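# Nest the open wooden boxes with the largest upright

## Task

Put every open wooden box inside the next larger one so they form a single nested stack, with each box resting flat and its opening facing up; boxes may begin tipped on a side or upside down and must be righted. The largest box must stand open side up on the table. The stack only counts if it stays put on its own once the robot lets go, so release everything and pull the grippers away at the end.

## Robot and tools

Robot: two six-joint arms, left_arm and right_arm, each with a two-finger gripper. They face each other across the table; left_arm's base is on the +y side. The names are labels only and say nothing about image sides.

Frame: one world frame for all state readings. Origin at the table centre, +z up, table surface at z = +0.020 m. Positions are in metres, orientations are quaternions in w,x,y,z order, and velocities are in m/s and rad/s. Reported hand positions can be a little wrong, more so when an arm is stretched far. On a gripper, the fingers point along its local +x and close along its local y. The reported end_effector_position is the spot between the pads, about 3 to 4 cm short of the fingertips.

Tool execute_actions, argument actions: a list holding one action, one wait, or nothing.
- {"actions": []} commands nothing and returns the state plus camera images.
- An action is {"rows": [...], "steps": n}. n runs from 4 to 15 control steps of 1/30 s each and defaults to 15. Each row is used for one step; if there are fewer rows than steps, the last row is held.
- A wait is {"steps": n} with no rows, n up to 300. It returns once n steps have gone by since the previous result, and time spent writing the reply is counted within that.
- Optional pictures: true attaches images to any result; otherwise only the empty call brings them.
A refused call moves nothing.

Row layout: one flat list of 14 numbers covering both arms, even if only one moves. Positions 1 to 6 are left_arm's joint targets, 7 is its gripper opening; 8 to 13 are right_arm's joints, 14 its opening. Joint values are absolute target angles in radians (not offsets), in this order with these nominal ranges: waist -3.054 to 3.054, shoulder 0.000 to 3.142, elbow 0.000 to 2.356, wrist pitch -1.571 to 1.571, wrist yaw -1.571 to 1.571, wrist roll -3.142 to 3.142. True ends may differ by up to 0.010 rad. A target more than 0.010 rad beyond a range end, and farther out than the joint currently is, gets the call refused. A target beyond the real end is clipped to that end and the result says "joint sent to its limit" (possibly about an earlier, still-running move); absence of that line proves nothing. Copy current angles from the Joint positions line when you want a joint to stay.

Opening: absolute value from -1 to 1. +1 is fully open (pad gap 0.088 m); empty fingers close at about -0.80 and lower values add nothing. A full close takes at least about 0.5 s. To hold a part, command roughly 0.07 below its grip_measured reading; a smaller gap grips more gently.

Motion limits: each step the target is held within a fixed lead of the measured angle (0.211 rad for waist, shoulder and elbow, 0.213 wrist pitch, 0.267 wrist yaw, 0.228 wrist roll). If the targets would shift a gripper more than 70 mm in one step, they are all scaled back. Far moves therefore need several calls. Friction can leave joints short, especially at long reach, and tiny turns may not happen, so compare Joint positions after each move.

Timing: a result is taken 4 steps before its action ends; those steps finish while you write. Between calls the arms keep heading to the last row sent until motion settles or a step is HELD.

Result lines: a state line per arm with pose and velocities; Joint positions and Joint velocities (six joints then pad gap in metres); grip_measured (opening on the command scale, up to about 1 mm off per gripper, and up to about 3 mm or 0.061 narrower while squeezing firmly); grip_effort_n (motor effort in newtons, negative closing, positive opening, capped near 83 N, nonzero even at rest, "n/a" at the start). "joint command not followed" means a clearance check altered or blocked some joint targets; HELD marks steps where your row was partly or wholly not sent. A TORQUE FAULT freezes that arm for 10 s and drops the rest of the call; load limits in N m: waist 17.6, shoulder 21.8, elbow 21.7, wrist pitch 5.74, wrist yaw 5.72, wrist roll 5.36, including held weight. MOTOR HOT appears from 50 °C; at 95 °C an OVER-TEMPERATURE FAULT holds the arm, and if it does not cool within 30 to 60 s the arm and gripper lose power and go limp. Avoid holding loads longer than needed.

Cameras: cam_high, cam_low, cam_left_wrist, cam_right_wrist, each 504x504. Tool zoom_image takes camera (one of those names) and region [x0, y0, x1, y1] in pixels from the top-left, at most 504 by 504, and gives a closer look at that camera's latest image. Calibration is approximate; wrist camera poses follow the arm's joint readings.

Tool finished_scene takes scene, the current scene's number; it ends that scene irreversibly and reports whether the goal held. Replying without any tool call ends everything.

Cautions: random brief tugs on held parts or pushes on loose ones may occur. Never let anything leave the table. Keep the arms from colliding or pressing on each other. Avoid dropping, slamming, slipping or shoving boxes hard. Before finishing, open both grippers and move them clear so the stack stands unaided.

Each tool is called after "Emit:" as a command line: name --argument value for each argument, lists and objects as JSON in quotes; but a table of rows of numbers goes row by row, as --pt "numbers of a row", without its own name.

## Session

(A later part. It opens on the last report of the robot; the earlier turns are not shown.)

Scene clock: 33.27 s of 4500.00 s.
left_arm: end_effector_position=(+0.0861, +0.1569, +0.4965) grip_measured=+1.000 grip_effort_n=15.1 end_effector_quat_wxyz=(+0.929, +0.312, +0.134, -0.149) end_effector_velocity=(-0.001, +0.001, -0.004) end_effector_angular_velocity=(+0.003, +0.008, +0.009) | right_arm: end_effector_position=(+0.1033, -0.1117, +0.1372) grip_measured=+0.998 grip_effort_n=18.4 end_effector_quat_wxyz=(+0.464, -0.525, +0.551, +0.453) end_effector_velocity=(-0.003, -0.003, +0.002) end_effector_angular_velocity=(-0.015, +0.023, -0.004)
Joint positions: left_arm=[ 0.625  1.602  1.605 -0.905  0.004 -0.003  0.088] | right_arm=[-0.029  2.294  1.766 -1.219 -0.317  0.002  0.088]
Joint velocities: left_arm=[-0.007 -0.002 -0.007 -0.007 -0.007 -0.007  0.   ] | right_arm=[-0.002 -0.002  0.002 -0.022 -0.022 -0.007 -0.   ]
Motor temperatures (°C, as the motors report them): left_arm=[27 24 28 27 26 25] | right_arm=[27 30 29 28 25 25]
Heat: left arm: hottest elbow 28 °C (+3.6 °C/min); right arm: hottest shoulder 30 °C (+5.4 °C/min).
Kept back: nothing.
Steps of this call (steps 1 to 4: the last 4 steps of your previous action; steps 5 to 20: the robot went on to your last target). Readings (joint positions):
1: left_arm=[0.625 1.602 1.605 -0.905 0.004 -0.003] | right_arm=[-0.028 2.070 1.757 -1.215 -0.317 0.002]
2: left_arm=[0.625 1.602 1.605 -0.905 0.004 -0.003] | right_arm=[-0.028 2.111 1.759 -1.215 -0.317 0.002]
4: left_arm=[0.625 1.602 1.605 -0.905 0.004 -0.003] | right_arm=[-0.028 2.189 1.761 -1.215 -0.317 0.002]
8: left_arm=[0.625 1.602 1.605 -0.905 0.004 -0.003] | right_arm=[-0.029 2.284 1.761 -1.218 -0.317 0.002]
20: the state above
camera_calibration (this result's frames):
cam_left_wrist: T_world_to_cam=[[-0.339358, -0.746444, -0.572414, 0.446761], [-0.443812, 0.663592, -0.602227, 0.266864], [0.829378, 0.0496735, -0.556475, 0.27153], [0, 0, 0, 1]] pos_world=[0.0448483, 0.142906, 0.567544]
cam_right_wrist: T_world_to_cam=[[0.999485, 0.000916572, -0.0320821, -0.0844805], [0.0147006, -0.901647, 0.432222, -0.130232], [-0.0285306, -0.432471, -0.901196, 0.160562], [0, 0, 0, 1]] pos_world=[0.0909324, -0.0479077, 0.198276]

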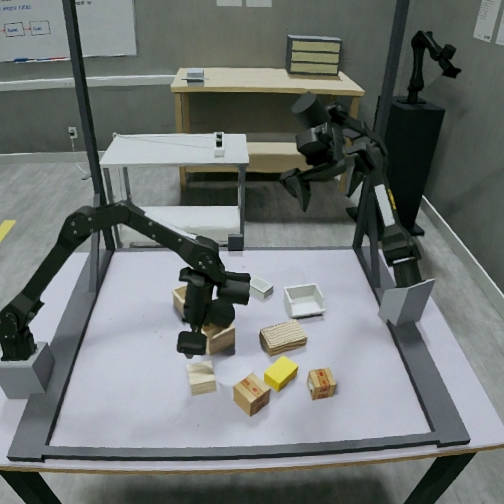

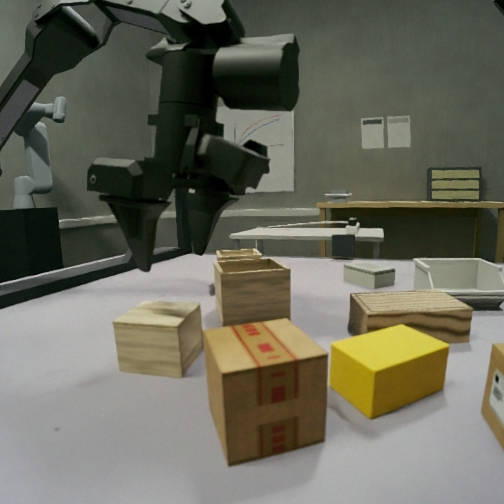

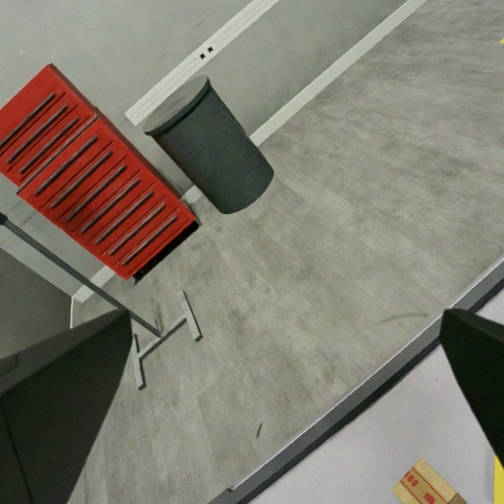

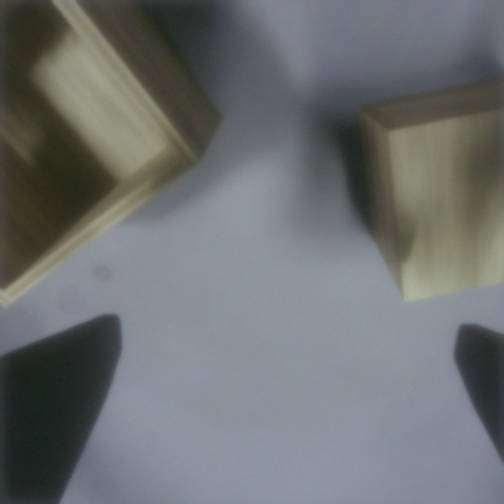

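Emit:
execute_actions --actions '[{"rows":[[0.628,1.6,1.6,-0.905,0,0,1,-0.11,2.33,1.80,-1.22,-0.32,0,1]],"steps":15}]' --pictures true

Scene clock: 33.77 s of 4500.00 s.
left_arm: end_effector_position=(+0.0861, +0.1569, +0.4965) grip_measured=+1.000 grip_effort_n=15.6 end_effector_quat_wxyz=(+0.929, +0.312, +0.134, -0.149) end_effector_velocity=(+0.001, +0.000, -0.001) end_effector_angular_velocity=(-0.005, -0.004, +0.005) | right_arm: end_effector_position=(+0.1373, -0.1043, +0.1452) grip_measured=+0.998 grip_effort_n=17.4 end_effector_quat_wxyz=(+0.488, -0.495, +0.567, +0.442) end_effector_velocity=(-0.012, -0.000, -0.002) end_effector_angular_velocity=(-0.009, +0.008, +0.031)
Joint positions: left_arm=[ 0.625  1.602  1.605 -0.905  0.004 -0.003  0.088] | right_arm=[-0.116  2.313  1.789 -1.221 -0.32   0.002  0.088]
Joint velocities: left_arm=[-0.002 -0.002 -0.007  0.007 -0.007 -0.007  0.   ] | right_arm=[ 0.027  0.002  0.007 -0.007 -0.007 -0.007 -0.   ]
Motor temperatures (°C, as the motors report them): left_arm=[27 24 28 27 26 25] | right_arm=[27 30 29 28 25 25]
Heat: left arm: hottest elbow 28 °C (+3.6 °C/min); right arm: hottest shoulder 30 °C (+5.3 °C/min).
Steps of this call (steps 1 to 4: the robot went on to your last target; steps 5 to 15: the first 11 steps of this action). Readings (joint positions):
5: left_arm=[0.625 1.602 1.605 -0.905 0.004 -0.003] | right_arm=[-0.030 2.296 1.768 -1.220 -0.318 0.002]
6: left_arm=[0.625 1.602 1.605 -0.905 0.004 -0.003] | right_arm=[-0.038 2.300 1.773 -1.221 -0.320 0.002]
8: left_arm=[0.625 1.602 1.605 -0.905 0.004 -0.003] | right_arm=[-0.067 2.307 1.782 -1.221 -0.320 0.002]
12: left_arm=[0.625 1.602 1.605 -0.905 0.004 -0.003] | right_arm=[-0.113 2.313 1.787 -1.221 -0.320 0.002]
15: the state above
camera_calibration (this result's frames):
cam_left_wrist: T_world_to_cam=[[-0.339358, -0.746444, -0.572414, 0.446761], [-0.443812, 0.663592, -0.602227, 0.266864], [0.829378, 0.0496735, -0.556475, 0.27153], [0, 0, 0, 1]] pos_world=[0.0448483, 0.142906, 0.567544]
cam_right_wrist: T_world_to_cam=[[0.996037, -0.0808803, -0.0369978, -0.125492], [-0.0588195, -0.911041, 0.4081, -0.114907], [-0.0667138, -0.404306, -0.912187, 0.181712], [0, 0, 0, 1]] pos_world=[0.130359, -0.0413673, 0.208006]

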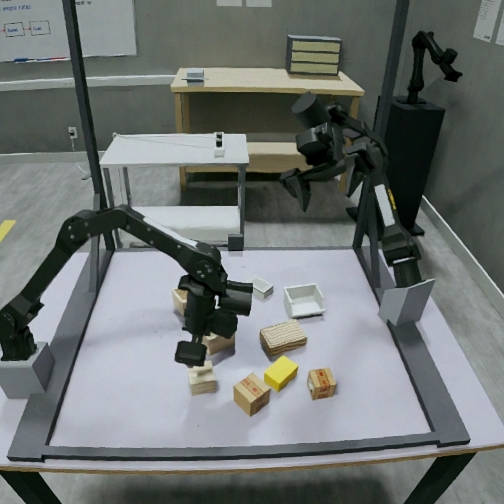

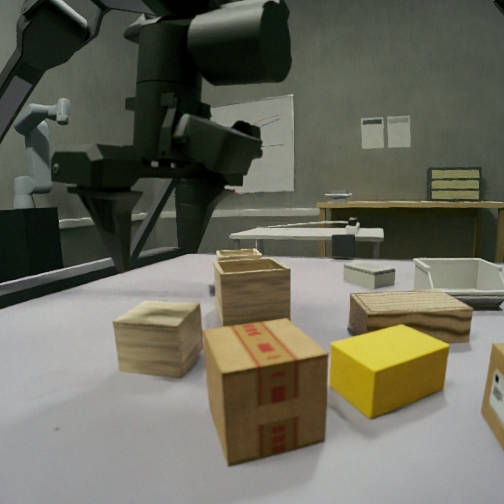

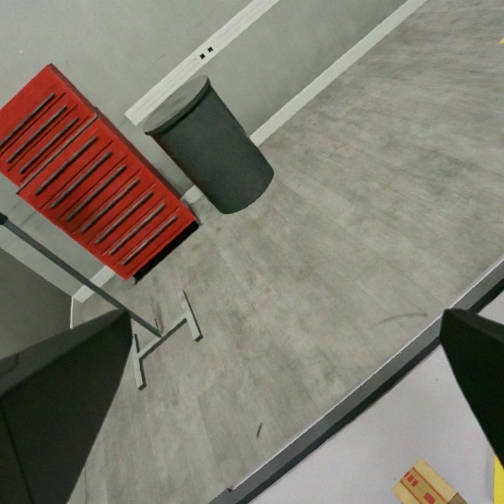

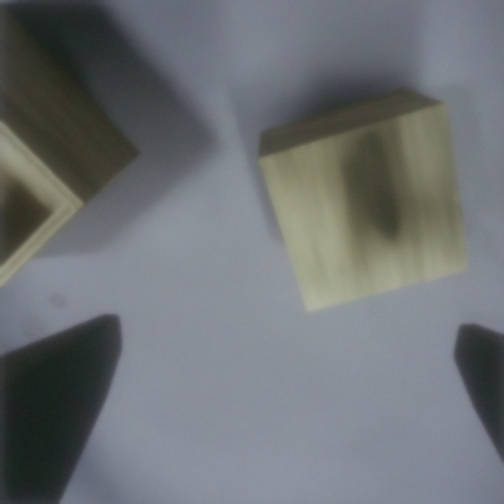

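Emit:
execute_actions --actions '[{"rows":[[0.628,1.6,1.6,-0.905,0,0,1,-0.10,2.53,1.785,-1.0,-0.32,0,1]],"steps":15}]' --pictures true

Scene clock: 34.33 s of 4500.00 s.
left_arm: end_effector_position=(+0.0861, +0.1569, +0.4965) grip_measured=+1.000 grip_effort_n=15.6 end_effector_quat_wxyz=(+0.929, +0.312, +0.134, -0.149) end_effector_velocity=(-0.001, +0.001, -0.001) end_effector_angular_velocity=(-0.015, +0.006, +0.015) | right_arm: end_effector_position=(+0.1609, -0.0823, +0.0670) grip_measured=+0.998 grip_effort_n=17.9 end_effector_quat_wxyz=(+0.491, -0.497, +0.557, +0.449) end_effector_velocity=(-0.003, -0.114, -0.192) end_effector_angular_velocity=(-0.543, +0.026, -0.029)
Joint positions: left_arm=[ 0.625  1.602  1.605 -0.905  0.004 -0.003  0.088] | right_arm=[-0.109  2.506  1.797 -1.016 -0.314 -0.002  0.088]
Joint velocities: left_arm=[-0.002 -0.002 -0.002 -0.007 -0.007 -0.022  0.   ] | right_arm=[ 0.125  0.364 -0.173  0.007  0.007 -0.007 -0.   ]
Motor temperatures (°C, as the motors report them): left_arm=[27 24 28 27 26 25] | right_arm=[27 30 29 28 25 25]
Heat: left arm: hottest elbow 28 °C (+3.5 °C/min); right arm: hottest shoulder 30 °C (+5.2 °C/min).
Steps of this call (steps 1 to 4: the last 4 steps of your previous action; steps 5 to 6: the robot went on to your last target; steps 7 to 17: the first 11 steps of this action). Readings (joint positions):
7: left_arm=[0.625 1.602 1.605 -0.905 0.004 -0.003] | right_arm=[-0.112 2.326 1.790 -1.212 -0.320 0.002]
8: left_arm=[0.625 1.602 1.605 -0.905 0.004 -0.003] | right_arm=[-0.111 2.344 1.794 -1.167 -0.320 0.002]
10: left_arm=[0.625 1.602 1.605 -0.905 0.004 -0.003] | right_arm=[-0.109 2.401 1.804 -1.088 -0.320 0.002]
14: left_arm=[0.625 1.602 1.605 -0.905 0.004 -0.003] | right_arm=[-0.120 2.458 1.814 -1.028 -0.314 -0.002]
17: the state above
camera_calibration (this result's frames):
cam_left_wrist: T_world_to_cam=[[-0.339358, -0.746444, -0.572414, 0.446761], [-0.443812, 0.663592, -0.602227, 0.266864], [0.829378, 0.0496735, -0.556475, 0.27153], [0, 0, 0, 1]] pos_world=[0.0448483, 0.142906, 0.567544]
cam_right_wrist: T_world_to_cam=[[0.997485, -0.0634845, -0.0315268, -0.149302], [-0.0461003, -0.918902, 0.391784, -0.0631205], [-0.0538422, -0.389345, -0.919517, 0.120484], [0, 0, 0, 1]] pos_world=[0.152504, -0.0205701, 0.13081]

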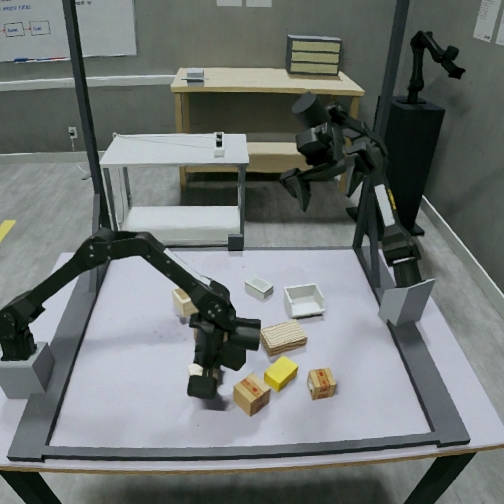

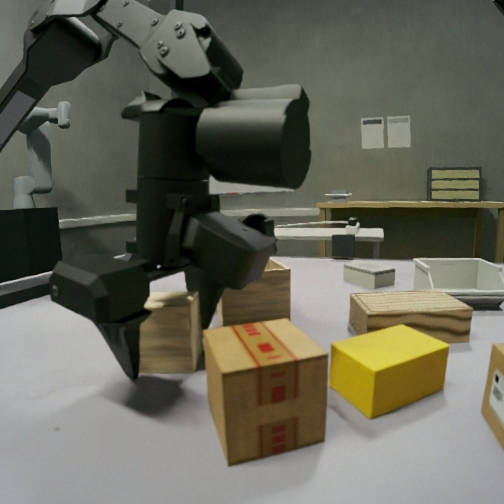

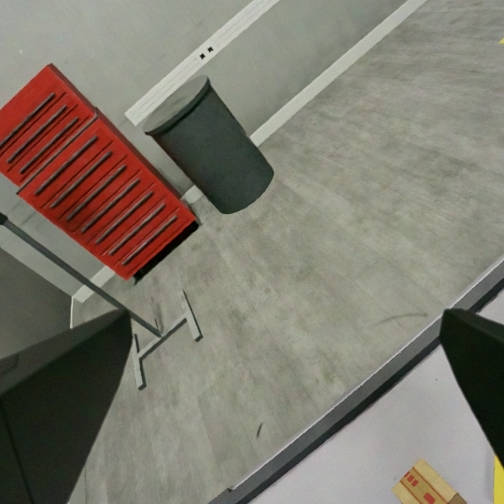

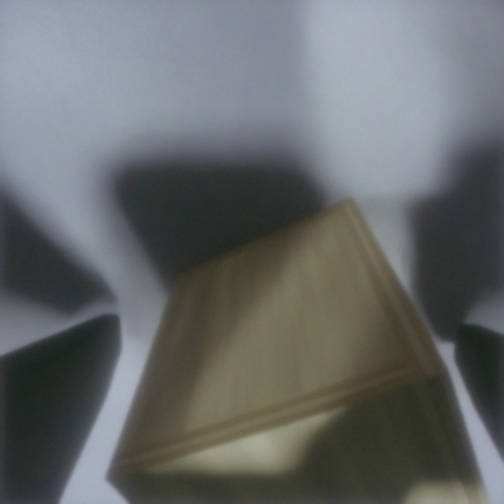

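Emit:
execute_actions --actions '[{"rows":[[0.628,1.6,1.6,-0.905,0,0,1,-0.10,2.53,1.785,-1.0,-0.32,0,0.1]],"steps":15}]'

Emit:
execute_actions --actions '[{"steps":8}]'

Scene clock: 34.83 s of 4500.00 s.
left_arm: end_effector_position=(+0.0861, +0.1569, +0.4965) grip_measured=+1.000 grip_effort_n=15.1 end_effector_quat_wxyz=(+0.929, +0.312, +0.134, -0.149) end_effector_velocity=(+0.000, +0.002, -0.003) end_effector_angular_velocity=(+0.000, +0.007, +0.013) | right_arm: end_effector_position=(+0.1601, -0.0819, +0.0619) grip_measured=+0.153 grip_effort_n=-82.1 end_effector_quat_wxyz=(+0.489, -0.497, +0.556, +0.451) end_effector_velocity=(-0.000, -0.002, +0.001) end_effector_angular_velocity=(-0.005, +0.009, +0.002)
Joint positions: left_arm=[ 0.625  1.602  1.605 -0.905  0.004 -0.003  0.088] | right_arm=[-0.104  2.515  1.793 -1.001 -0.316 -0.002  0.047]
Joint velocities: left_arm=[-0.002 -0.002 -0.007 -0.007 -0.007 -0.007  0.   ] | right_arm=[-0.002 -0.002 -0.002 -0.007 -0.007 -0.007 -0.016]
Motor temperatures (°C, as the motors report them): left_arm=[27 24 28 27 26 25] | right_arm=[27 30 29 28 25 25]
Heat: left arm: hottest elbow 28 °C (+3.4 °C/min); right arm: hottest shoulder 30 °C (+5.2 °C/min).
Steps of this call (steps 1 to 4: the last 4 steps of your previous action; steps 5 to 15: the first 11 steps of this action). Readings (joint positions):
5: left_arm=[0.625 1.602 1.605 -0.905 0.004 -0.003] | right_arm=[-0.104 2.513 1.794 -1.001 -0.317 -0.002]
6: left_arm=[0.625 1.602 1.605 -0.905 0.004 -0.003] | right_arm=[-0.104 2.515 1.793 -1.001 -0.309 -0.002]
8: left_arm=[0.625 1.602 1.605 -0.905 0.004 -0.003] | right_arm=[-0.106 2.515 1.793 -1.001 -0.314 -0.002]
12: left_arm=[0.625 1.602 1.605 -0.905 0.004 -0.003] | right_arm=[-0.105 2.515 1.793 -1.001 -0.316 -0.002]
15: the state above

Scene clock: 35.10 s of 4500.00 s.
left_arm: end_effector_position=(+0.0861, +0.1569, +0.4965) grip_measured=+1.000 grip_effort_n=15.6 end_effector_quat_wxyz=(+0.929, +0.312, +0.134, -0.149) end_effector_velocity=(+0.001, +0.001, -0.003) end_effector_angular_velocity=(-0.013, +0.010, +0.018) | right_arm: end_effector_position=(+0.1601, -0.0819, +0.0619) grip_measured=+0.147 grip_effort_n=-83.5 end_effector_quat_wxyz=(+0.489, -0.497, +0.556, +0.451) end_effector_velocity=(+0.001, -0.001, +0.004) end_effector_angular_velocity=(+0.001, +0.010, +0.013)
Joint positions: left_arm=[ 0.625  1.602  1.605 -0.905  0.004 -0.003  0.088] | right_arm=[-0.104  2.515  1.793 -1.001 -0.316 -0.002  0.046]
Joint velocities: left_arm=[-0.002  0.002 -0.002 -0.007 -0.007 -0.022  0.   ] | right_arm=[-0.007 -0.007 -0.002 -0.007 -0.007 -0.022 -0.   ]
Motor temperatures (°C, as the motors report them): left_arm=[27 24 28 27 26 25] | right_arm=[27 30 29 28 25 25]
Heat: left arm: hottest elbow 28 °C (+3.4 °C/min); right arm: hottest shoulder 30 °C (+5.1 °C/min).
Kept back: nothing.
Steps of this call (steps 1 to 4: the last 4 steps of your previous action; steps 5 to 8: the robot went on to your last target). Readings (joint positions):
1: left_arm=[0.625 1.602 1.605 -0.905 0.004 -0.003] | right_arm=[-0.104 2.515 1.793 -1.001 -0.316 -0.002]
2: left_arm=[0.625 1.602 1.605 -0.905 0.004 -0.003] | right_arm=[-0.104 2.515 1.793 -1.001 -0.316 -0.002]
4: left_arm=[0.625 1.602 1.605 -0.905 0.004 -0.003] | right_arm=[-0.104 2.515 1.793 -1.001 -0.316 -0.002]
8: the state above

Emit:
execute_actions --actions '[{"rows":[[0.628,1.6,1.6,-0.905,0,0,1,-0.10,1.8,1.785,-1.0,-0.32,0,0.0]],"steps":15}]'

Emit:
execute_actions --actions '[{"rows":[[0.628,1.6,1.6,-0.905,0,0,1,0.8,1.7,1.785,0.3,0,0.33,0.0]],"steps":15}]'

Emit:
execute_actions --actions '[{"steps":20}]'

Emit:
execute_actions --actions '[{"rows":[[0.628,1.6,1.6,-0.905,0,0,1,0.8,1.9,0.72,1.3,0,0.33,0.0]],"steps":15}]'

Emit:
execute_actions --actions '[{"steps":30}]' --pictures true

Scene clock: 37.93 s of 4500.00 s.
left_arm: end_effector_position=(+0.0861, +0.1569, +0.4965) grip_measured=+1.000 grip_effort_n=15.6 end_effector_quat_wxyz=(+0.929, +0.312, +0.134, -0.149) end_effector_velocity=(-0.001, +0.001, -0.001) end_effector_angular_velocity=(+0.012, +0.000, +0.005) | right_arm: end_effector_position=(+0.1215, -0.0536, +0.1928) grip_measured=+0.147 grip_effort_n=-83.5 end_effector_quat_wxyz=(+0.542, -0.448, +0.454, +0.547) end_effector_velocity=(-0.128, +0.027, +0.433) end_effector_angular_velocity=(+0.983, -0.073, +0.316)
Joint positions: left_arm=[ 0.625  1.602  1.605 -0.905  0.004 -0.003  0.088] | right_arm=[-0.104  2.187  1.781 -1.001 -0.316 -0.002  0.046]
Joint velocities: left_arm=[-0.002 -0.002 -0.002 -0.007 -0.007  0.007  0.   ] | right_arm=[-0.007 -1.038 -0.002 -0.007  0.007 -0.022 -0.   ]
Motor temperatures (°C, as the motors report them): left_arm=[27 24 28 27 26 25] | right_arm=[28 31 29 27 25 25]
Heat: left arm: hottest elbow 28 °C (+3.2 °C/min); right arm: hottest shoulder 31 °C (+6.3 °C/min).
Steps of this call (steps 1 to 15: the robot went on to your last target; steps 16 to 74: nothing new was sent; steps 75 to 85: the first 11 steps of this action). Readings (joint positions):
75: left_arm=[0.625 1.602 1.605 -0.905 0.004 -0.003] | right_arm=[-0.104 2.503 1.793 -1.000 -0.316 -0.002]
76: left_arm=[0.625 1.602 1.605 -0.905 0.004 -0.003] | right_arm=[-0.104 2.488 1.787 -1.001 -0.316 -0.002]
78: left_arm=[0.625 1.602 1.605 -0.905 0.004 -0.003] | right_arm=[-0.104 2.438 1.781 -1.004 -0.316 -0.002]
82: left_arm=[0.625 1.602 1.605 -0.905 0.004 -0.003] | right_arm=[-0.104 2.295 1.781 -1.001 -0.316 -0.002]
85: the state above

Scene clock: 38.43 s of 4500.00 s.
left_arm: end_effector_position=(+0.0861, +0.1569, +0.4965) grip_measured=+1.000 grip_effort_n=15.1 end_effector_quat_wxyz=(+0.929, +0.312, +0.134, -0.149) end_effector_velocity=(+0.002, +0.003, -0.001) end_effector_angular_velocity=(+0.003, -0.002, +0.024) | right_arm: end_effector_position=(-0.0207, -0.0376, +0.3595) grip_measured=+0.147 grip_effort_n=-83.5 end_effector_quat_wxyz=(+0.635, -0.297, +0.230, +0.675) end_effector_velocity=(-0.439, -0.032, +0.215) end_effector_angular_velocity=(+1.051, +0.310, +0.676)
Joint positions: left_arm=[ 0.625  1.602  1.605 -0.905  0.004 -0.003  0.088] | right_arm=[ 0.15   1.8    1.782 -0.715 -0.079  0.243  0.046]
Joint velocities: left_arm=[-0.002  0.002 -0.002 -0.007 -0.022 -0.007  0.   ] | right_arm=[ 0.823 -0.437 -0.007  0.842  0.315  0.388 -0.   ]
Motor temperatures (°C, as the motors report them): left_arm=[27 24 28 27 26 25] | right_arm=[28 31 29 27 25 25]
Heat: left arm: hottest elbow 28 °C (+3.1 °C/min); right arm: hottest shoulder 31 °C (+6.2 °C/min).
Steps of this call (steps 1 to 4: the last 4 steps of your previous action; steps 5 to 15: the first 11 steps of this action). Readings (joint positions):
5: left_arm=[0.625 1.602 1.605 -0.905 0.004 -0.003] | right_arm=[-0.099 2.019 1.781 -0.992 -0.298 0.018]
6: left_arm=[0.625 1.602 1.605 -0.905 0.004 -0.003] | right_arm=[-0.084 1.988 1.781 -0.957 -0.255 0.050]
8: left_arm=[0.625 1.602 1.605 -0.905 0.004 -0.003] | right_arm=[-0.037 1.937 1.782 -0.898 -0.196 0.106]
12: left_arm=[0.625 1.602 1.605 -0.905 0.004 -0.003] | right_arm=[0.069 1.851 1.782 -0.800 -0.120 0.197]
15: the state above

Scene clock: 39.10 s of 4500.00 s.
left_arm: end_effector_position=(+0.0861, +0.1569, +0.4965) grip_measured=+1.000 grip_effort_n=15.1 end_effector_quat_wxyz=(+0.929, +0.312, +0.134, -0.149) end_effector_velocity=(-0.000, -0.001, +0.001) end_effector_angular_velocity=(+0.007, -0.011, -0.003) | right_arm: end_effector_position=(-0.3194, -0.1485, +0.4391) grip_measured=+0.147 grip_effort_n=-83.5 end_effector_quat_wxyz=(+0.392, -0.078, +0.087, +0.913) end_effector_velocity=(-0.341, -0.265, +0.225) end_effector_angular_velocity=(+0.762, +1.019, +1.007)
Joint positions: left_arm=[ 0.625  1.602  1.605 -0.905  0.004 -0.003  0.088] | right_arm=[ 0.738  1.725  1.782 -0.066 -0.011  0.325  0.046]
Joint velocities: left_arm=[-0.002 -0.002 -0.002  0.007 -0.007  0.007  0.   ] | right_arm=[ 0.701 -0.012 -0.002  1.443 -0.022  0.007 -0.   ]
Motor temperatures (°C, as the motors report them): left_arm=[27 24 28 27 26 25] | right_arm=[28 31 29 28 25 25]
Heat: left arm: hottest elbow 28 °C (+3.1 °C/min); right arm: hottest shoulder 31 °C (+6.1 °C/min).
Kept back: nothing.
Steps of this call (steps 1 to 4: the last 4 steps of your previous action; steps 5 to 20: the robot went on to your last target). Readings (joint positions):
1: left_arm=[0.625 1.602 1.605 -0.905 0.004 -0.003] | right_arm=[0.178 1.787 1.782 -0.686 -0.069 0.256]
2: left_arm=[0.625 1.602 1.605 -0.905 0.004 -0.003] | right_arm=[0.206 1.775 1.782 -0.656 -0.060 0.266]
4: left_arm=[0.625 1.602 1.605 -0.905 0.004 -0.003] | right_arm=[0.265 1.756 1.782 -0.596 -0.045 0.283]
8: left_arm=[0.625 1.602 1.605 -0.905 0.004 -0.003] | right_arm=[0.386 1.736 1.782 -0.472 -0.027 0.304]
20: the state above

Scene clock: 39.47 s of 4500.00 s.
left_arm: end_effector_position=(+0.0861, +0.1569, +0.4965) grip_measured=+1.000 grip_effort_n=15.1 end_effector_quat_wxyz=(+0.929, +0.312, +0.134, -0.149) end_effector_velocity=(-0.003, -0.001, +0.004) end_effector_angular_velocity=(-0.024, -0.013, +0.002) | right_arm: end_effector_position=(-0.3365, -0.1387, +0.3401) grip_measured=+0.147 grip_effort_n=-83.5 end_effector_quat_wxyz=(+0.373, -0.088, +0.094, +0.919) end_effector_velocity=(+0.052, +0.037, -0.434) end_effector_angular_velocity=(-0.194, -0.196, -0.012)
Joint positions: left_arm=[ 0.625  1.602  1.605 -0.905  0.004 -0.003  0.088] | right_arm=[ 0.785  1.833  1.566  0.246 -0.009  0.326  0.046]
Joint velocities: left_arm=[-0.002 -0.007  0.002  0.007 -0.007 -0.022  0.   ] | right_arm=[ 0.056  0.354 -1.023  1.106  0.007  0.007 -0.   ]
Motor temperatures (°C, as the motors report them): left_arm=[27 24 28 27 26 25] | right_arm=[28 31 29 28 25 25]
Heat: left arm: hottest elbow 28 °C (+3.0 °C/min); right arm: hottest shoulder 31 °C (+6.1 °C/min).
Steps of this call (steps 1 to 11: the first 11 steps of this action). Readings (joint positions):
1: left_arm=[0.625 1.602 1.605 -0.905 0.004 -0.003] | right_arm=[0.758 1.729 1.777 -0.023 -0.011 0.325]
2: left_arm=[0.625 1.602 1.605 -0.905 0.004 -0.003] | right_arm=[0.771 1.730 1.768 0.002 -0.011 0.325]
4: left_arm=[0.625 1.602 1.605 -0.905 0.004 -0.003] | right_arm=[0.780 1.738 1.742 0.051 -0.011 0.325]
8: left_arm=[0.625 1.602 1.605 -0.905 0.004 -0.003] | right_arm=[0.781 1.792 1.657 0.150 -0.010 0.325]
11: the state above

Scene clock: 40.47 s of 4500.00 s.
left_arm: end_effector_position=(+0.0861, +0.1569, +0.4965) grip_measured=+1.000 grip_effort_n=15.6 end_effector_quat_wxyz=(+0.929, +0.312, +0.134, -0.149) end_effector_velocity=(-0.001, +0.001, -0.001) end_effector_angular_velocity=(+0.012, +0.000, +0.005) | right_arm: end_effector_position=(-0.2291, -0.1982, +0.1966) grip_measured=+0.147 grip_effort_n=-83.5 end_effector_quat_wxyz=(+0.353, -0.023, +0.072, +0.932) end_effector_velocity=(+0.003, -0.000, +0.003) end_effector_angular_velocity=(+0.033, +0.003, -0.003)
Joint positions: left_arm=[ 0.625  1.602  1.605 -0.905  0.004 -0.003  0.088] | right_arm=[ 0.797  1.898  0.731  1.292 -0.005  0.328  0.046]
Joint velocities: left_arm=[-0.002 -0.002 -0.002 -0.007 -0.007  0.007  0.   ] | right_arm=[-0.002  0.002 -0.012  0.037  0.007 -0.022 -0.   ]
Motor temperatures (°C, as the motors report them): left_arm=[27 24 28 27 26 25] | right_arm=[28 31 29 28 25 25]
Heat: left arm: hottest elbow 28 °C (+3.0 °C/min); right arm: hottest shoulder 31 °C (+5.9 °C/min).
Kept back: nothing.
Steps of this call (steps 1 to 4: the last 4 steps of your previous action; steps 5 to 30: the robot went on to your last target). Readings (joint positions):
1: left_arm=[0.625 1.602 1.605 -0.905 0.004 -0.003] | right_arm=[0.787 1.845 1.530 0.284 -0.009 0.326]
2: left_arm=[0.625 1.602 1.605 -0.905 0.004 -0.003] | right_arm=[0.790 1.854 1.492 0.326 -0.008 0.327]
4: left_arm=[0.625 1.602 1.605 -0.905 0.004 -0.003] | right_arm=[0.793 1.868 1.406 0.419 -0.007 0.327]
8: left_arm=[0.625 1.602 1.605 -0.905 0.004 -0.003] | right_arm=[0.797 1.884 1.219 0.613 -0.006 0.328]
30: the state above
camera_calibration (this result's frames):
cam_left_wrist: T_world_to_cam=[[-0.339358, -0.746444, -0.572414, 0.446761], [-0.443812, 0.663592, -0.602227, 0.266864], [0.829378, 0.0496735, -0.556475, 0.27153], [0, 0, 0, 1]] pos_world=[0.0448483, 0.142906, 0.567544]
cam_right_wrist: T_world_to_cam=[[0.651711, 0.754378, -0.0786552, 0.328613], [0.233656, -0.298345, -0.925416, 0.207601], [-0.72158, 0.584725, -0.370699, 0.10575], [0, 0, 0, 1]] pos_world=[-0.186361, -0.247797, 0.257165]

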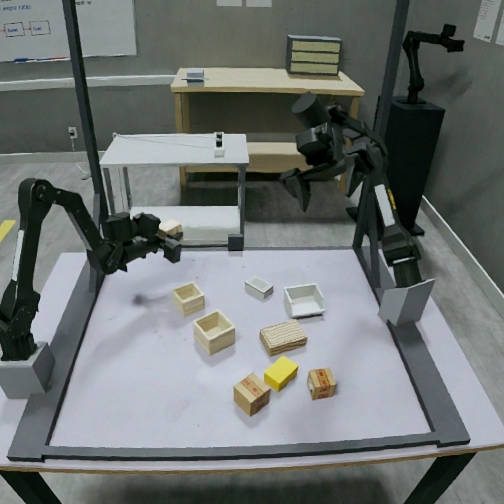

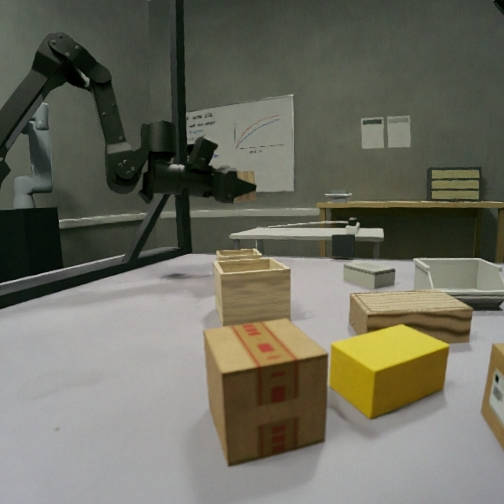

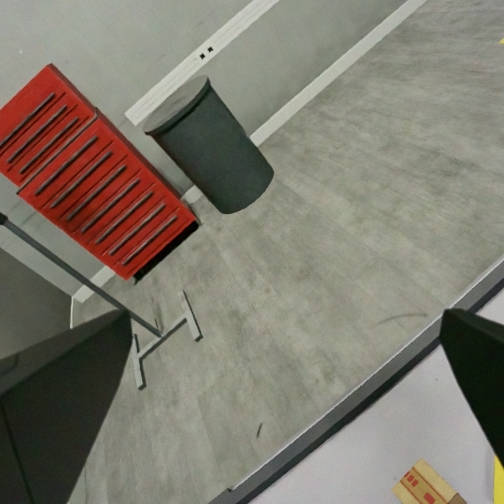

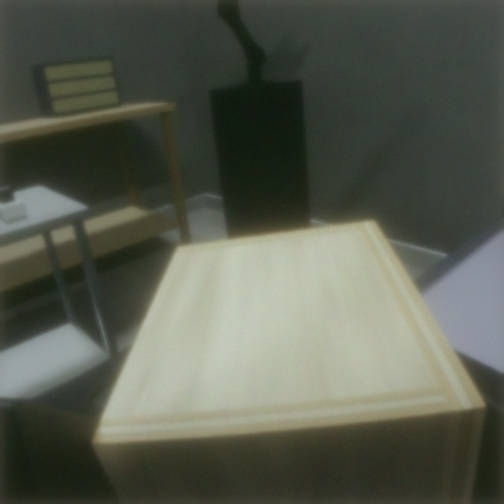

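Emit:
execute_actions --actions '[{"rows":[[0.628,1.6,1.6,-0.905,0,0,1,0.8,2.27,0.72,1.56,0,0.36,0.0]],"steps":15}]'

Emit:
execute_actions --actions '[{"steps":10}]' --pictures true

Scene clock: 40.97 s of 4500.00 s.
left_arm: end_effector_position=(+0.0861, +0.1569, +0.4965) grip_measured=+1.000 grip_effort_n=15.1 end_effector_quat_wxyz=(+0.929, +0.312, +0.134, -0.149) end_effector_velocity=(-0.001, +0.001, -0.001) end_effector_angular_velocity=(-0.001, +0.003, +0.010) | right_arm: end_effector_position=(-0.2038, -0.1937, +0.1110) grip_measured=+0.147 grip_effort_n=-83.5 end_effector_quat_wxyz=(+0.364, -0.044, +0.089, +0.926) end_effector_velocity=(+0.007, -0.003, -0.009) end_effector_angular_velocity=(+0.060, +0.038, +0.023)
Joint positions: left_arm=[ 0.625  1.602  1.605 -0.905  0.004 -0.003  0.088] | right_arm=[0.796 2.218 0.726 1.561 0.001 0.346 0.046]
Joint velocities: left_arm=[-0.002 -0.002 -0.002 -0.007 -0.007 -0.007  0.   ] | right_arm=[-0.002  0.11  -0.002  0.183 -0.007 -0.022 -0.   ]
Motor temperatures (°C, as the motors report them): left_arm=[27 24 28 27 26 25] | right_arm=[28 31 29 28 25 25]
Heat: left arm: hottest elbow 28 °C (+2.9 °C/min); right arm: hottest shoulder 31 °C (+5.9 °C/min).
Steps of this call (steps 1 to 4: the robot went on to your last target; steps 5 to 15: the first 11 steps of this action). Readings (joint positions):
5: left_arm=[0.625 1.602 1.605 -0.905 0.004 -0.003] | right_arm=[0.797 1.917 0.730 1.325 -0.005 0.332]
6: left_arm=[0.625 1.602 1.605 -0.905 0.004 -0.003] | right_arm=[0.797 1.954 0.733 1.400 -0.005 0.339]
8: left_arm=[0.625 1.602 1.605 -0.905 0.004 -0.003] | right_arm=[0.797 2.036 0.736 1.464 -0.005 0.347]
12: left_arm=[0.625 1.602 1.605 -0.905 0.004 -0.003] | right_arm=[0.797 2.197 0.726 1.532 -0.001 0.335]
15: the state above

Scene clock: 41.30 s of 4500.00 s.
left_arm: end_effector_position=(+0.0861, +0.1569, +0.4965) grip_measured=+1.000 grip_effort_n=15.1 end_effector_quat_wxyz=(+0.929, +0.312, +0.134, -0.149) end_effector_velocity=(-0.001, +0.002, +0.001) end_effector_angular_velocity=(+0.013, -0.013, +0.014) | right_arm: end_effector_position=(-0.2030, -0.1929, +0.1096) grip_measured=+0.147 grip_effort_n=-83.5 end_effector_quat_wxyz=(+0.365, -0.044, +0.087, +0.926) end_effector_velocity=(-0.001, +0.001, +0.000) end_effector_angular_velocity=(-0.008, +0.003, +0.003)
Joint positions: left_arm=[ 0.625  1.602  1.605 -0.905  0.004 -0.003  0.088] | right_arm=[0.795 2.226 0.728 1.567 0.004 0.343 0.046]
Joint velocities: left_arm=[-0.002 -0.002  0.002 -0.007 -0.022  0.007  0.   ] | right_arm=[-0.002 -0.002  0.002 -0.007 -0.007  0.007 -0.   ]
Motor temperatures (°C, as the motors report them): left_arm=[27 24 28 27 26 25] | right_arm=[28 31 29 28 25 25]
Heat: left arm: hottest elbow 28 °C (+2.9 °C/min); right arm: hottest shoulder 31 °C (+5.8 °C/min).
Kept back: nothing.
Steps of this call (steps 1 to 4: the last 4 steps of your previous action; steps 5 to 10: the robot went on to your last target). Readings (joint positions):
1: left_arm=[0.625 1.602 1.605 -0.905 0.004 -0.003] | right_arm=[0.796 2.221 0.726 1.567 0.002 0.346]
2: left_arm=[0.625 1.602 1.605 -0.905 0.004 -0.003] | right_arm=[0.796 2.223 0.726 1.567 0.002 0.345]
4: left_arm=[0.625 1.602 1.605 -0.905 0.004 -0.003] | right_arm=[0.796 2.224 0.727 1.567 0.003 0.344]
8: left_arm=[0.625 1.602 1.605 -0.905 0.004 -0.003] | right_arm=[0.795 2.226 0.728 1.567 0.003 0.343]
10: the state above
camera_calibration (this result's frames):
cam_left_wrist: T_world_to_cam=[[-0.339358, -0.746444, -0.572414, 0.446761], [-0.443812, 0.663592, -0.602227, 0.266864], [0.829378, 0.0496735, -0.556475, 0.27153], [0, 0, 0, 1]] pos_world=[0.0448483, 0.142906, 0.567544]
cam_right_wrist: T_world_to_cam=[[0.672425, 0.734543, -0.091061, 0.302507], [0.253583, -0.344207, -0.904001, 0.115445], [-0.695371, 0.584781, -0.41772, 0.0996804], [0, 0, 0, 1]] pos_world=[-0.163373, -0.240758, 0.173547]

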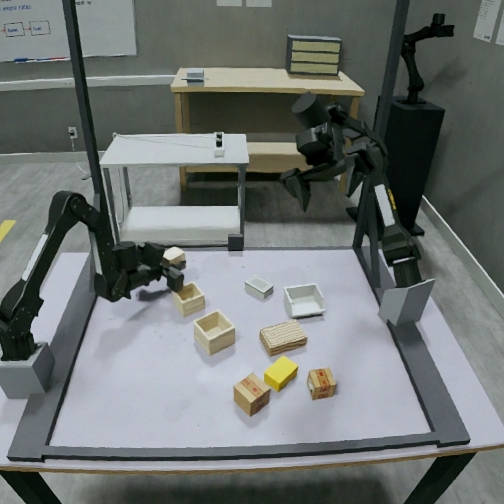

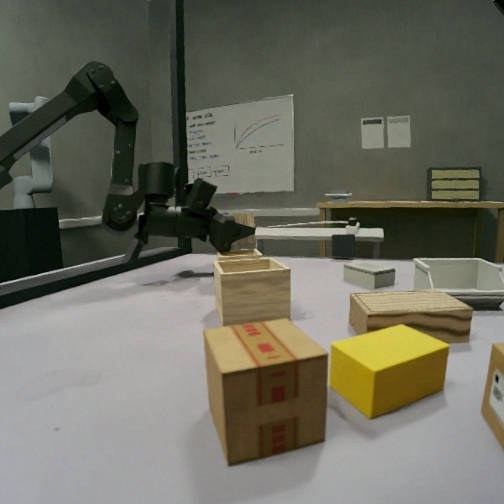

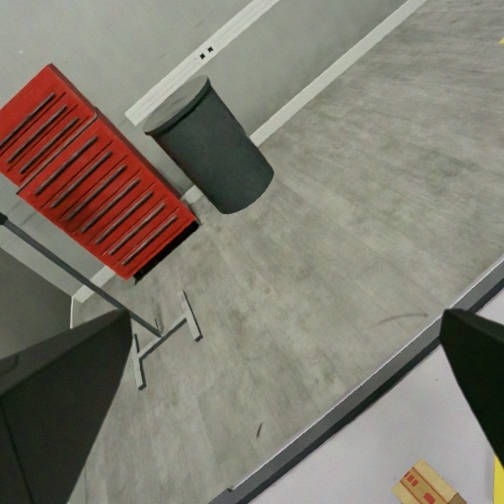

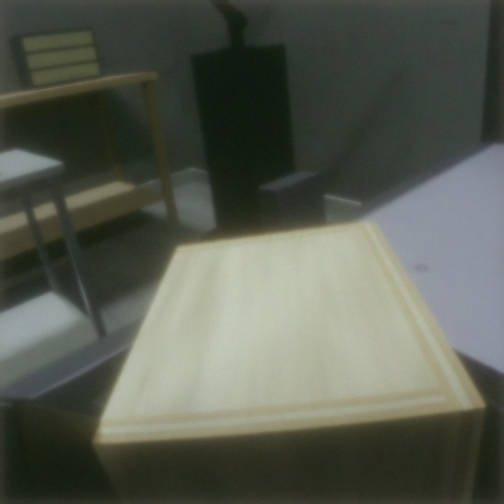

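Emit:
execute_actions --actions '[{"rows":[[0.628,1.6,1.6,-0.905,0,0,1,0.82,2.42,0.72,1.56,0,0.36,0.0]],"steps":15}]' --pictures true

Scene clock: 41.77 s of 4500.00 s.
left_arm: end_effector_position=(+0.0861, +0.1569, +0.4965) grip_measured=+1.000 grip_effort_n=15.6 end_effector_quat_wxyz=(+0.929, +0.312, +0.134, -0.149) end_effector_velocity=(-0.002, -0.003, +0.001) end_effector_angular_velocity=(-0.011, -0.003, -0.012) | right_arm: end_effector_position=(-0.2002, -0.1857, +0.0963) grip_measured=+0.147 grip_effort_n=-83.5 end_effector_quat_wxyz=(+0.378, -0.058, +0.065, +0.922) end_effector_velocity=(+0.003, +0.003, -0.007) end_effector_angular_velocity=(+0.028, -0.048, -0.005)
Joint positions: left_arm=[ 0.625  1.602  1.605 -0.905  0.004 -0.003  0.088] | right_arm=[0.794 2.275 0.758 1.567 0.029 0.294 0.046]
Joint velocities: left_arm=[-0.002 -0.002  0.002  0.007  0.007 -0.007  0.   ] | right_arm=[-0.002  0.017  0.007 -0.007  0.007 -0.051 -0.   ]
Motor temperatures (°C, as the motors report them): left_arm=[27 24 28 27 26 25] | right_arm=[28 31 29 28 25 25]
Heat: left arm: hottest elbow 28 °C (+2.9 °C/min); right arm: hottest shoulder 31 °C (+5.7 °C/min).
Steps of this call (steps 1 to 3: the robot went on to your last target; steps 4 to 14: the first 11 steps of this action). Readings (joint positions):
4: left_arm=[0.625 1.602 1.605 -0.905 0.004 -0.003] | right_arm=[0.795 2.237 0.729 1.567 0.005 0.339]
5: left_arm=[0.625 1.602 1.605 -0.905 0.004 -0.003] | right_arm=[0.795 2.249 0.736 1.567 0.012 0.321]
7: left_arm=[0.625 1.602 1.605 -0.905 0.004 -0.003] | right_arm=[0.795 2.262 0.747 1.567 0.023 0.306]
11: left_arm=[0.625 1.602 1.605 -0.905 0.004 -0.003] | right_arm=[0.794 2.272 0.756 1.567 0.028 0.297]
14: the state above
camera_calibration (this result's frames):
cam_left_wrist: T_world_to_cam=[[-0.339358, -0.746444, -0.572414, 0.446761], [-0.443812, 0.663592, -0.602227, 0.266864], [0.829378, 0.0496735, -0.556475, 0.27153], [0, 0, 0, 1]] pos_world=[0.0448483, 0.142906, 0.567544]
cam_right_wrist: T_world_to_cam=[[0.69161, 0.721268, -0.0380529, 0.290379], [0.287377, -0.323131, -0.901665, 0.115662], [-0.662638, 0.612666, -0.430757, 0.104874], [0, 0, 0, 1]] pos_world=[-0.164574, -0.236319, 0.160513]

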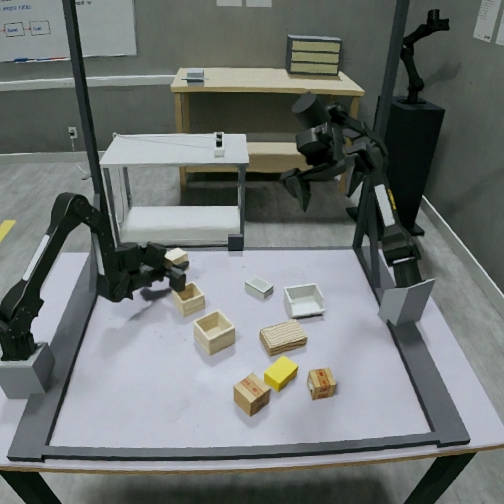

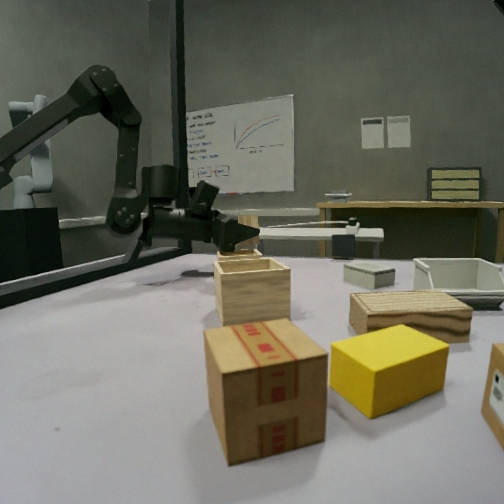

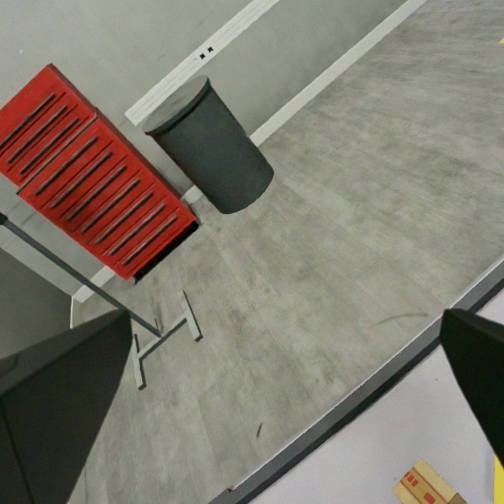

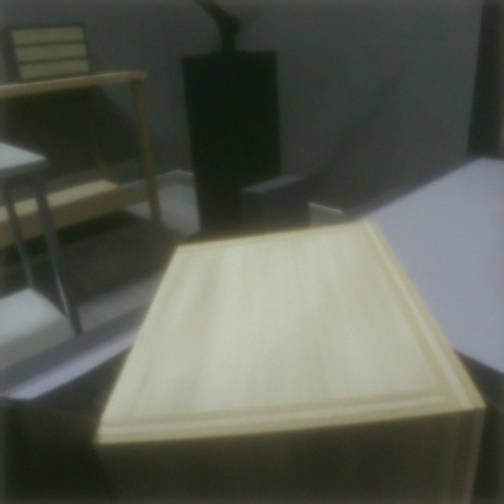

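Emit:
execute_actions --actions '[{"rows":[[0.628,1.6,1.6,-0.905,0,0,1,0.97,2.12,0.72,1.56,0,0.38,0.0]],"steps":15}]'

Emit:
execute_actions --actions '[{"rows":[[0.628,1.6,1.6,-0.905,0,0,1,0.97,2.27,0.72,1.56,0,0.38,0.0]],"steps":15}]' --pictures true

Scene clock: 51.80 s of 4500.00 s.
left_arm: end_effector_position=(+0.0861, +0.1569, +0.4965) grip_measured=+1.000 grip_effort_n=15.6 end_effector_quat_wxyz=(+0.929, +0.312, +0.134, -0.149) end_effector_velocity=(-0.002, +0.001, -0.000) end_effector_angular_velocity=(-0.017, +0.002, +0.013) | right_arm: end_effector_position=(-0.2043, -0.1839, +0.1062) grip_measured=+0.147 grip_effort_n=-83.5 end_effector_quat_wxyz=(+0.376, -0.049, +0.054, +0.924) end_effector_velocity=(-0.000, -0.000, +0.002) end_effector_angular_velocity=(+0.019, -0.010, +0.009)
Joint positions: left_arm=[ 0.625  1.602  1.605 -0.905  0.004 -0.003  0.088] | right_arm=[0.793 2.257 0.765 1.567 0.031 0.28  0.046]
Joint velocities: left_arm=[-0.002 -0.007 -0.002 -0.007 -0.007 -0.022  0.   ] | right_arm=[-0.002 -0.002 -0.002  0.007 -0.007 -0.022 -0.   ]
Motor temperatures (°C, as the motors report them): left_arm=[27 24 29 28 26 25] | right_arm=[27 31 29 29 25 25]
Heat: left arm: hottest elbow 29 °C (+3.5 °C/min); right arm: hottest shoulder 31 °C (+4.6 °C/min).
TORQUE FAULT: the external load on joint 4 (wrist pitch) of the right arm reached its load limit, and that arm stopped for 10 seconds. A torque fault stops only its own arm. That arm ran no command of this call. That arm holds where it stopped, with its grip as last carried out, and accepts commands again: back off and push less far. That arm stops again, at the same cost, whenever a joint's load reaches its limit.
Kept back: nothing.
The stop of the right arm began at step 1 of this call (marked STOPPED below). From that step on that arm followed nothing that you had sent. 19 of its steps, steps kept back included, did not run and will not run. The steps kept back of this action were dropped for the other arm too: they could not be sent from where the robot then stood. Nothing is kept back now, and the robot has no last target.
Steps of this call (steps 1 to 4: the last 4 steps of your previous action; steps 5 to 15: the first 11 steps of this action; steps 16 to 301: the stop continued). Readings (joint positions):
1: left_arm=[0.625 1.602 1.605 -0.905 0.004 -0.003] | right_arm=[0.793 2.257 0.765 1.567 0.031 0.278] STOPPED (the right arm)
2: left_arm=[0.625 1.602 1.605 -0.905 0.004 -0.003] | right_arm=[0.793 2.257 0.765 1.567 0.031 0.279]
4: left_arm=[0.625 1.602 1.605 -0.905 0.004 -0.003] | right_arm=[0.793 2.257 0.765 1.567 0.031 0.280]
8: left_arm=[0.625 1.602 1.605 -0.905 0.004 -0.003] | right_arm=[0.793 2.257 0.765 1.567 0.031 0.280]
301: the state above

Scene clock: 51.83 s of 4500.00 s.
left_arm: end_effector_position=(+0.0861, +0.1569, +0.4965) grip_measured=+1.000 grip_effort_n=15.1 end_effector_quat_wxyz=(+0.929, +0.312, +0.134, -0.149) end_effector_velocity=(-0.005, +0.003, -0.002) end_effector_angular_velocity=(+0.000, +0.007, +0.013) | right_arm: end_effector_position=(-0.2043, -0.1839, +0.1062) grip_measured=+0.147 grip_effort_n=-83.5 end_effector_quat_wxyz=(+0.376, -0.049, +0.054, +0.924) end_effector_velocity=(-0.000, -0.002, -0.005) end_effector_angular_velocity=(-0.001, -0.032, +0.008)
Joint positions: left_arm=[ 0.625  1.602  1.605 -0.905  0.004 -0.003  0.088] | right_arm=[0.793 2.257 0.765 1.567 0.031 0.28  0.046]
Joint velocities: left_arm=[-0.002 -0.012 -0.002 -0.022 -0.007 -0.007  0.   ] | right_arm=[ 0.002 -0.002 -0.002 -0.022 -0.007 -0.022 -0.   ]
Motor temperatures (°C, as the motors report them): left_arm=[27 24 29 28 26 25] | right_arm=[27 31 29 29 25 25]
Heat: left arm: hottest elbow 29 °C (+3.5 °C/min); right arm: hottest shoulder 31 °C (+4.6 °C/min).
Kept back: nothing.
A stop began in an earlier call of the same reply, so what this call sent did not run. Send another action.
Steps of this call (step 1: nothing new was sent). Readings (joint positions):
1: the state above
camera_calibration (this result's frames):
cam_left_wrist: T_world_to_cam=[[-0.339358, -0.746444, -0.572414, 0.446761], [-0.443812, 0.663592, -0.602227, 0.266864], [0.829378, 0.0496735, -0.556475, 0.27153], [0, 0, 0, 1]] pos_world=[0.0448483, 0.142906, 0.567544]
cam_right_wrist: T_world_to_cam=[[0.687795, 0.725501, -0.0242103, 0.290816], [0.280885, -0.296745, -0.912713, 0.131017], [-0.669359, 0.62096, -0.407882, 0.102998], [0, 0, 0, 1]] pos_world=[-0.16788, -0.236066, 0.168632]

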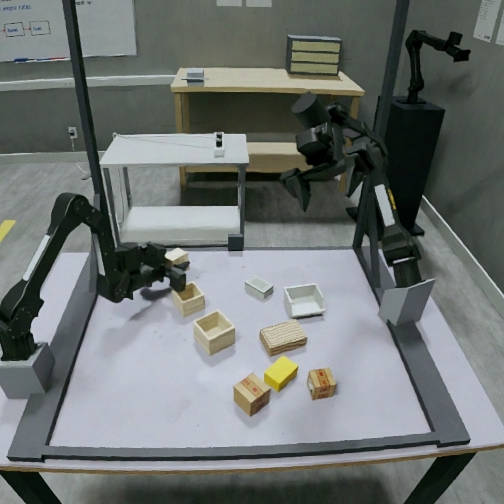

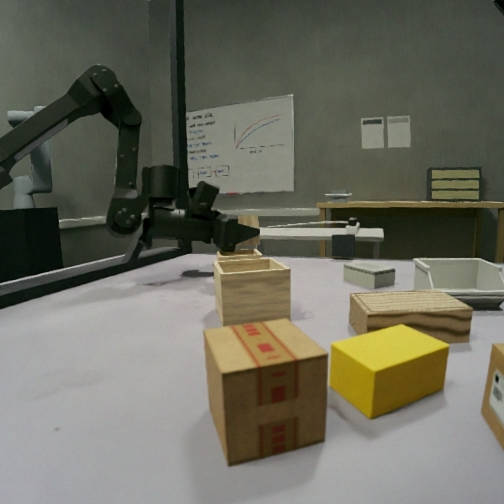

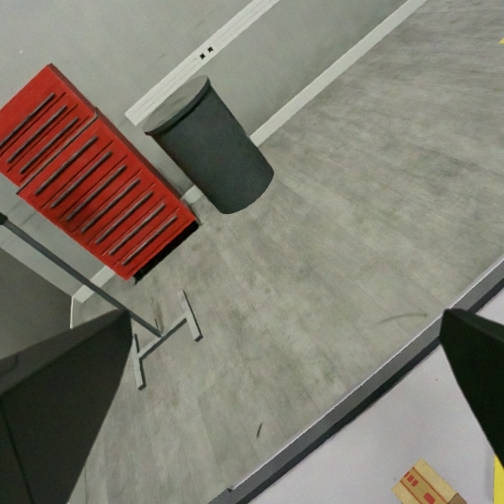

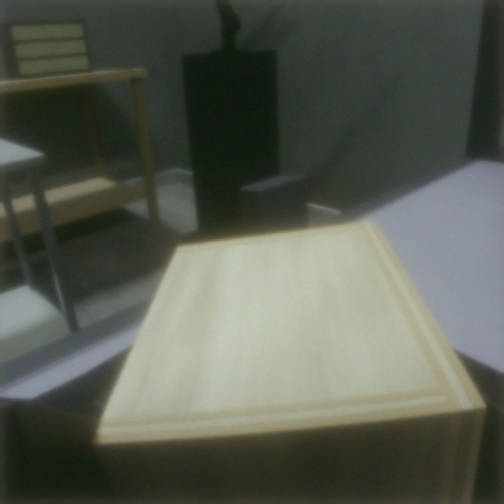

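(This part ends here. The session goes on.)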